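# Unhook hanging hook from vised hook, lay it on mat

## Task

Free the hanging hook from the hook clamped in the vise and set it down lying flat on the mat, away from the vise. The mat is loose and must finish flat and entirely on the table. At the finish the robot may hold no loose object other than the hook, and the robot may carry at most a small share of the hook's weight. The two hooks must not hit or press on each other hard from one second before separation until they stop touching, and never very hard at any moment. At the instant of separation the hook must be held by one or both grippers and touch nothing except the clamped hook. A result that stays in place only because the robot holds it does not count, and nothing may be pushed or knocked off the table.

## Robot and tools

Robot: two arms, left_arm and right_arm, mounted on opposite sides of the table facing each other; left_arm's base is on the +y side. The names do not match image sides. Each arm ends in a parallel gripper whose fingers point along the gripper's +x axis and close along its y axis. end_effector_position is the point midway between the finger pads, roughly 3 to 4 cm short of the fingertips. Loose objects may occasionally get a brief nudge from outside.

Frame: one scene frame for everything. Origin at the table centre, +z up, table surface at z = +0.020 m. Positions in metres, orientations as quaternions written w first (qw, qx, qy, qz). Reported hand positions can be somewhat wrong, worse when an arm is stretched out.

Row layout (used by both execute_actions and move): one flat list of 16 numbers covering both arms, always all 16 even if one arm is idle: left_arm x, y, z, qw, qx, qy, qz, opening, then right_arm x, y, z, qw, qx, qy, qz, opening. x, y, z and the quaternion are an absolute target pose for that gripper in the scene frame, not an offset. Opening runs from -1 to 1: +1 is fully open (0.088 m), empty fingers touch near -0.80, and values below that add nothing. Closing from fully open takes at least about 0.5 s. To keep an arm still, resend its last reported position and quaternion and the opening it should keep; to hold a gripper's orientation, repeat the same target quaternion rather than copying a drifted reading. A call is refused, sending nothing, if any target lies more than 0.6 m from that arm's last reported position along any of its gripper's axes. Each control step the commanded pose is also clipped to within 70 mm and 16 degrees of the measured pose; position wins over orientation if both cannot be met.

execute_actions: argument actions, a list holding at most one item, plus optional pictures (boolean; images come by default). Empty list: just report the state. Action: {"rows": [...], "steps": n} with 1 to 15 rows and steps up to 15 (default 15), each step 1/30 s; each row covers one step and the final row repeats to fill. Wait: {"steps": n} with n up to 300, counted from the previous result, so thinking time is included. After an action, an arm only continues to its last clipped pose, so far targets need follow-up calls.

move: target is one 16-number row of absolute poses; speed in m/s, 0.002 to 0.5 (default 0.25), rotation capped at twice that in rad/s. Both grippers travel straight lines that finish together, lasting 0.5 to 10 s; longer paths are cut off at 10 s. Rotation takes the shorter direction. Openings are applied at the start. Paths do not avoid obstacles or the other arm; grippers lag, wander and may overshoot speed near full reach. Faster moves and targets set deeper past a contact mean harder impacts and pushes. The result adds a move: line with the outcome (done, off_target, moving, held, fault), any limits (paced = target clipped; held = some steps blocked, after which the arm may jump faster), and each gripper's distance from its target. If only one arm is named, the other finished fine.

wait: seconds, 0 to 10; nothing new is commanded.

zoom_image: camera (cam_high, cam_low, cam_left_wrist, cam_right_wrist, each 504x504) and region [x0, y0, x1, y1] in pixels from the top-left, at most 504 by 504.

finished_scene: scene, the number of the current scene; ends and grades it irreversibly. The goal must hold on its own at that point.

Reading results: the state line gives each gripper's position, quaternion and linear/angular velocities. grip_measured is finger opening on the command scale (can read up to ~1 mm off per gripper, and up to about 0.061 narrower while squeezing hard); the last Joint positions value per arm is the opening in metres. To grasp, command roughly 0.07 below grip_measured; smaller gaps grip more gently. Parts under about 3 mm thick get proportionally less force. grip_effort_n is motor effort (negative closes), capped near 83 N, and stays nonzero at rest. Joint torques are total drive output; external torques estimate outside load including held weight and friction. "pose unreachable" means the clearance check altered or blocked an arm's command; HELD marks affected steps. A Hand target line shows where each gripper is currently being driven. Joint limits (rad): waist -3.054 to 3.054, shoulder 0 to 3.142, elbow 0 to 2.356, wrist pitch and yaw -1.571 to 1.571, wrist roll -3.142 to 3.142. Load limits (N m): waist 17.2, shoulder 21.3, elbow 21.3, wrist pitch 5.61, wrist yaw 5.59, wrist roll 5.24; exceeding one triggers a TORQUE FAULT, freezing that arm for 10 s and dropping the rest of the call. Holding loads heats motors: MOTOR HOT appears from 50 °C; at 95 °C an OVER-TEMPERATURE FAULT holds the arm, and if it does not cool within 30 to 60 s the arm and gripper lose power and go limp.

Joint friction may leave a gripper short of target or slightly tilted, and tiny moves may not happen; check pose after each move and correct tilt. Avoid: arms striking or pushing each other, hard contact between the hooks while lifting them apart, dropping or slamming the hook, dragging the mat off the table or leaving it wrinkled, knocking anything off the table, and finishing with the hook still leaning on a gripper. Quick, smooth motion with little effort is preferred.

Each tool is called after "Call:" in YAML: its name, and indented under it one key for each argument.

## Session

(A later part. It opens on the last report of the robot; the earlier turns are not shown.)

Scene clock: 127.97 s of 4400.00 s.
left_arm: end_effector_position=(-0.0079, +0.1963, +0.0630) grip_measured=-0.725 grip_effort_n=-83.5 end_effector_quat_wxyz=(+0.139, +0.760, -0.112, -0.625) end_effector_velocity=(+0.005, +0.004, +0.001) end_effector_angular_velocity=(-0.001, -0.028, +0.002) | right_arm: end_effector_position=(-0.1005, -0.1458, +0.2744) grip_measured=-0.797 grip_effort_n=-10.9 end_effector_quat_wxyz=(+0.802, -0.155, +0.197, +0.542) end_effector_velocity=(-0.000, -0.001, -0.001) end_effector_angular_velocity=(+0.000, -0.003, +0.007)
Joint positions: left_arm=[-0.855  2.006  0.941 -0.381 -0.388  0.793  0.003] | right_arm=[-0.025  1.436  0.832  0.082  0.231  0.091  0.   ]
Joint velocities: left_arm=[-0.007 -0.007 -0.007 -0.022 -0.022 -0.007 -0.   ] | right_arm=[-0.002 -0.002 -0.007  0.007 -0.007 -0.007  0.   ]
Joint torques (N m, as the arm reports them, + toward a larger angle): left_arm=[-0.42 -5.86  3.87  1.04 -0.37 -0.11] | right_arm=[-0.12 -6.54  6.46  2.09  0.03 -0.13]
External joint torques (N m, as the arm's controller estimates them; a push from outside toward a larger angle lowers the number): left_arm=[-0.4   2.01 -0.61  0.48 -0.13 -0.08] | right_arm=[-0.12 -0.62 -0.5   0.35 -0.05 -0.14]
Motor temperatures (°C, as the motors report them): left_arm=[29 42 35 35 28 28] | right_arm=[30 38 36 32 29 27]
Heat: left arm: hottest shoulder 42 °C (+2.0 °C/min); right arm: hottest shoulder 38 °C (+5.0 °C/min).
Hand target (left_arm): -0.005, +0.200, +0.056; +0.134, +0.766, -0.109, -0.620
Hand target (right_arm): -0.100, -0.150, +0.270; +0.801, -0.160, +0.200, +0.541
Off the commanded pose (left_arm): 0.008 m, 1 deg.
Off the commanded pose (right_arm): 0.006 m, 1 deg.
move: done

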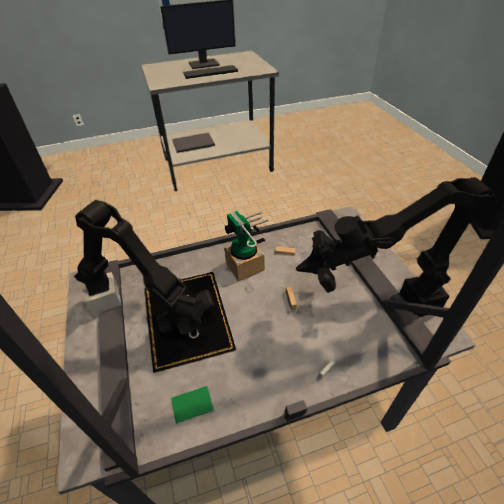

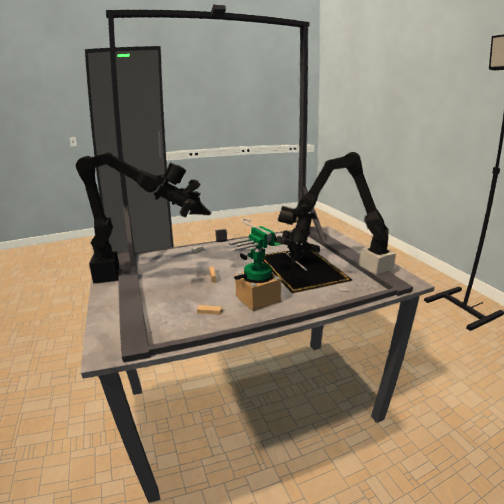

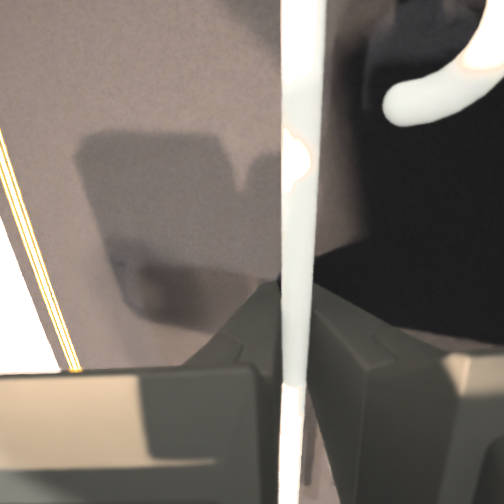

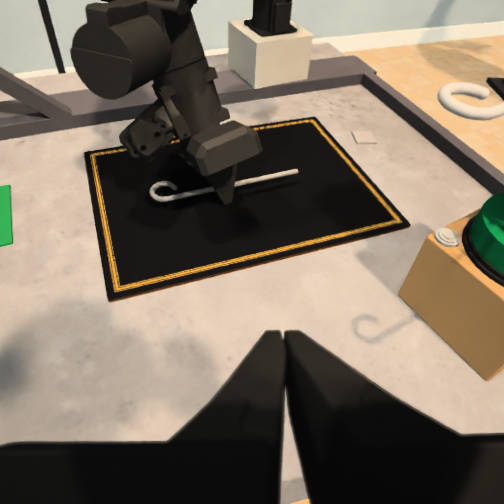

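Call:
move:
  target: [-0.008, 0.196, 0.066, 0.139, 0.760, -0.112, -0.625, -0.6, -0.10, -0.15, 0.27, 0.8, -0.16, 0.2, 0.54, -0.8]
  speed: 0.01

Scene clock: 129.13 s of 4400.00 s.
left_arm: end_effector_position=(-0.0069, +0.1968, +0.0641) grip_measured=-0.603 grip_effort_n=15.1 end_effector_quat_wxyz=(+0.138, +0.762, -0.112, -0.623) end_effector_velocity=(+0.003, +0.003, -0.000) end_effector_angular_velocity=(-0.001, -0.006, +0.019) | right_arm: end_effector_position=(-0.1005, -0.1458, +0.2744) grip_measured=-0.797 grip_effort_n=-10.9 end_effector_quat_wxyz=(+0.802, -0.155, +0.197, +0.542) end_effector_velocity=(-0.000, -0.001, -0.002) end_effector_angular_velocity=(-0.009, -0.001, +0.007)
Joint positions: left_arm=[-0.855  2.003  0.942 -0.391 -0.391  0.793  0.009] | right_arm=[-0.025  1.436  0.832  0.082  0.231  0.091  0.   ]
Joint velocities: left_arm=[-0.002 -0.002 -0.007 -0.007 -0.007 -0.022  0.   ] | right_arm=[-0.002 -0.002 -0.002 -0.007 -0.007 -0.007  0.   ]
Joint torques (N m, as the arm reports them, + toward a larger angle): left_arm=[-0.06 -8.47  5.22  0.4  -0.16  0.01] | right_arm=[-0.2  -6.57  6.63  2.04  0.02 -0.12]
External joint torques (N m, as the arm's controller estimates them; a push from outside toward a larger angle lowers the number): left_arm=[-0.02 -0.66  0.73 -0.16  0.08  0.03] | right_arm=[-0.19 -0.71 -0.27  0.33 -0.06 -0.13]
Motor temperatures (°C, as the motors report them): left_arm=[29 42 35 35 28 28] | right_arm=[30 38 36 32 29 27]
Heat: left arm: hottest shoulder 42 °C (+2.0 °C/min); right arm: hottest shoulder 38 °C (+4.0 °C/min).
Hand target (left_arm): -0.008, +0.196, +0.066; +0.139, +0.760, -0.112, -0.625
Hand target (right_arm): -0.100, -0.150, +0.270; +0.801, -0.160, +0.200, +0.541
Off the commanded pose (left_arm): 0.002 m, 0 deg.
Off the commanded pose (right_arm): 0.006 m, 1 deg.
move: done

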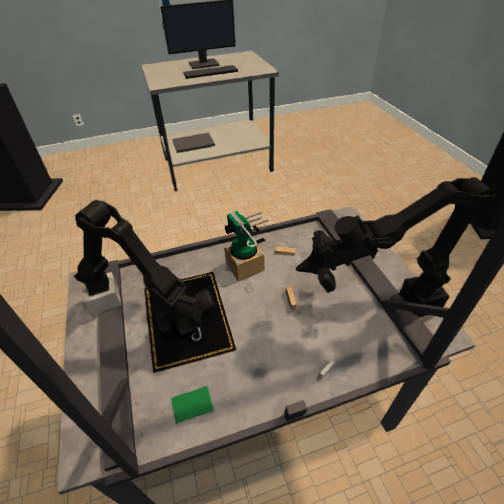

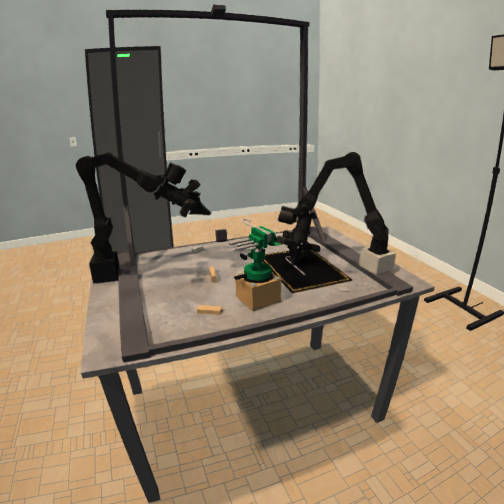

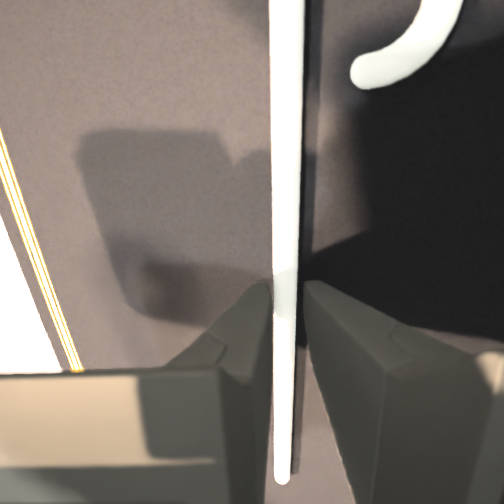

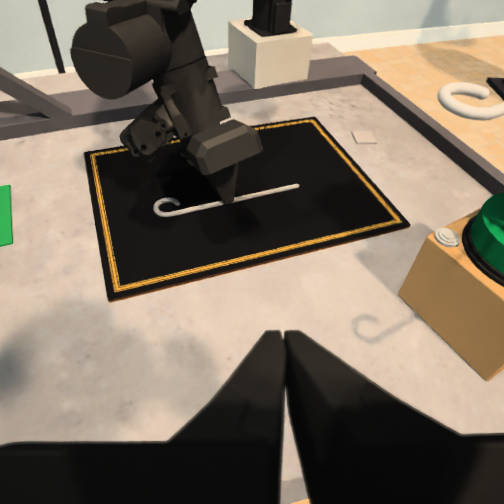

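The hook is on the mat. I'll retreat along the gripper axis.

Call:
move:
  target: [-0.025, 0.225, 0.14, 0.139, 0.760, -0.112, -0.625, -0.6, -0.10, -0.15, 0.27, 0.8, -0.16, 0.2, 0.54, -0.8]
  speed: 0.08

Scene clock: 131.03 s of 4400.00 s.
left_arm: end_effector_position=(-0.0231, +0.2254, +0.1369) grip_measured=-0.603 grip_effort_n=15.1 end_effector_quat_wxyz=(+0.135, +0.763, -0.109, -0.623) end_effector_velocity=(+0.001, +0.000, -0.000) end_effector_angular_velocity=(-0.012, +0.004, +0.018) | right_arm: end_effector_position=(-0.1005, -0.1458, +0.2744) grip_measured=-0.797 grip_effort_n=-10.9 end_effector_quat_wxyz=(+0.802, -0.155, +0.197, +0.542) end_effector_velocity=(-0.002, -0.001, -0.002) end_effector_angular_velocity=(-0.013, -0.006, +0.027)
Joint positions: left_arm=[-0.956  1.806  1.033 -0.727 -0.394  0.683  0.009] | right_arm=[-0.025  1.436  0.832  0.082  0.231  0.091  0.   ]
Joint velocities: left_arm=[-0.002 -0.002 -0.007  0.007 -0.007 -0.022 -0.   ] | right_arm=[-0.002 -0.002 -0.002 -0.007 -0.022 -0.022  0.   ]
Joint torques (N m, as the arm reports them, + toward a larger angle): left_arm=[-0.45 -7.95  6.36  0.41 -0.47 -0.1 ] | right_arm=[-0.14 -6.46  6.75  2.1  -0.04 -0.18]
External joint torques (N m, as the arm's controller estimates them; a push from outside toward a larger angle lowers the number): left_arm=[-0.48 -0.72  0.96 -0.06 -0.22 -0.08] | right_arm=[-0.15 -0.52 -0.24  0.35 -0.12 -0.19]
Motor temperatures (°C, as the motors report them): left_arm=[29 42 35 35 28 28] | right_arm=[30 37 36 32 29 27]
Heat: left arm: hottest shoulder 42 °C (+2.0 °C/min); right arm: hottest shoulder 37 °C (+3.0 °C/min).
Hand target (left_arm): -0.025, +0.225, +0.140; +0.139, +0.760, -0.112, -0.625
Hand target (right_arm): -0.100, -0.150, +0.270; +0.801, -0.160, +0.200, +0.541
Off the commanded pose (left_arm): 0.004 m, 1 deg.
Off the commanded pose (right_arm): 0.006 m, 1 deg.
move: done

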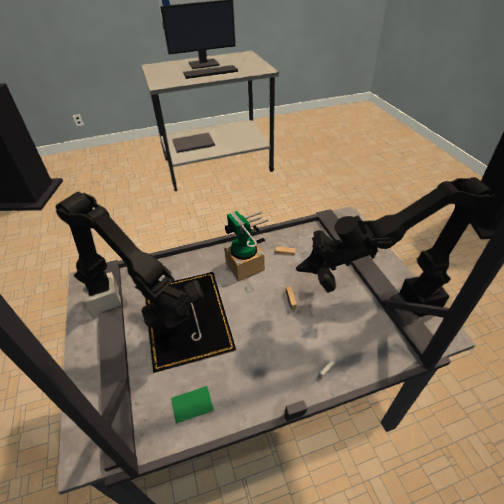

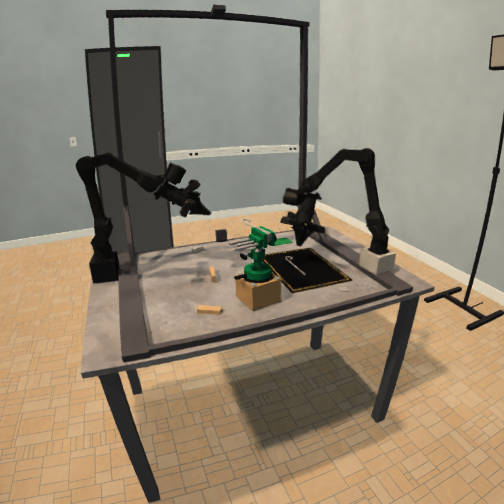

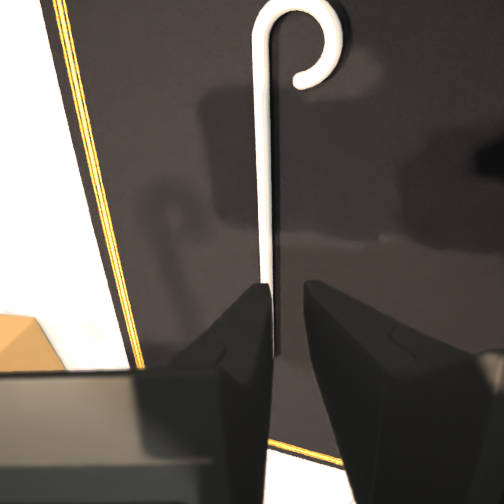

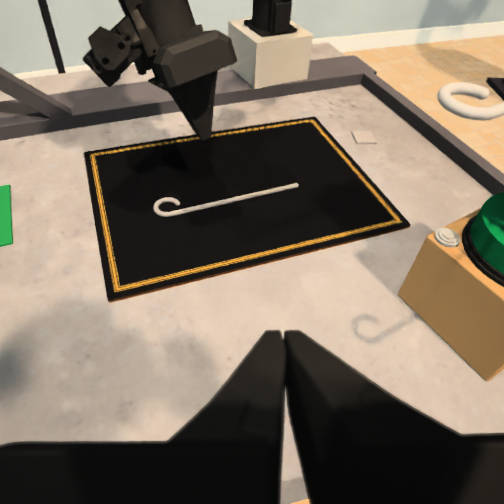

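Call:
finished_scene:
  scene: 1

The scene is finished: the task was done.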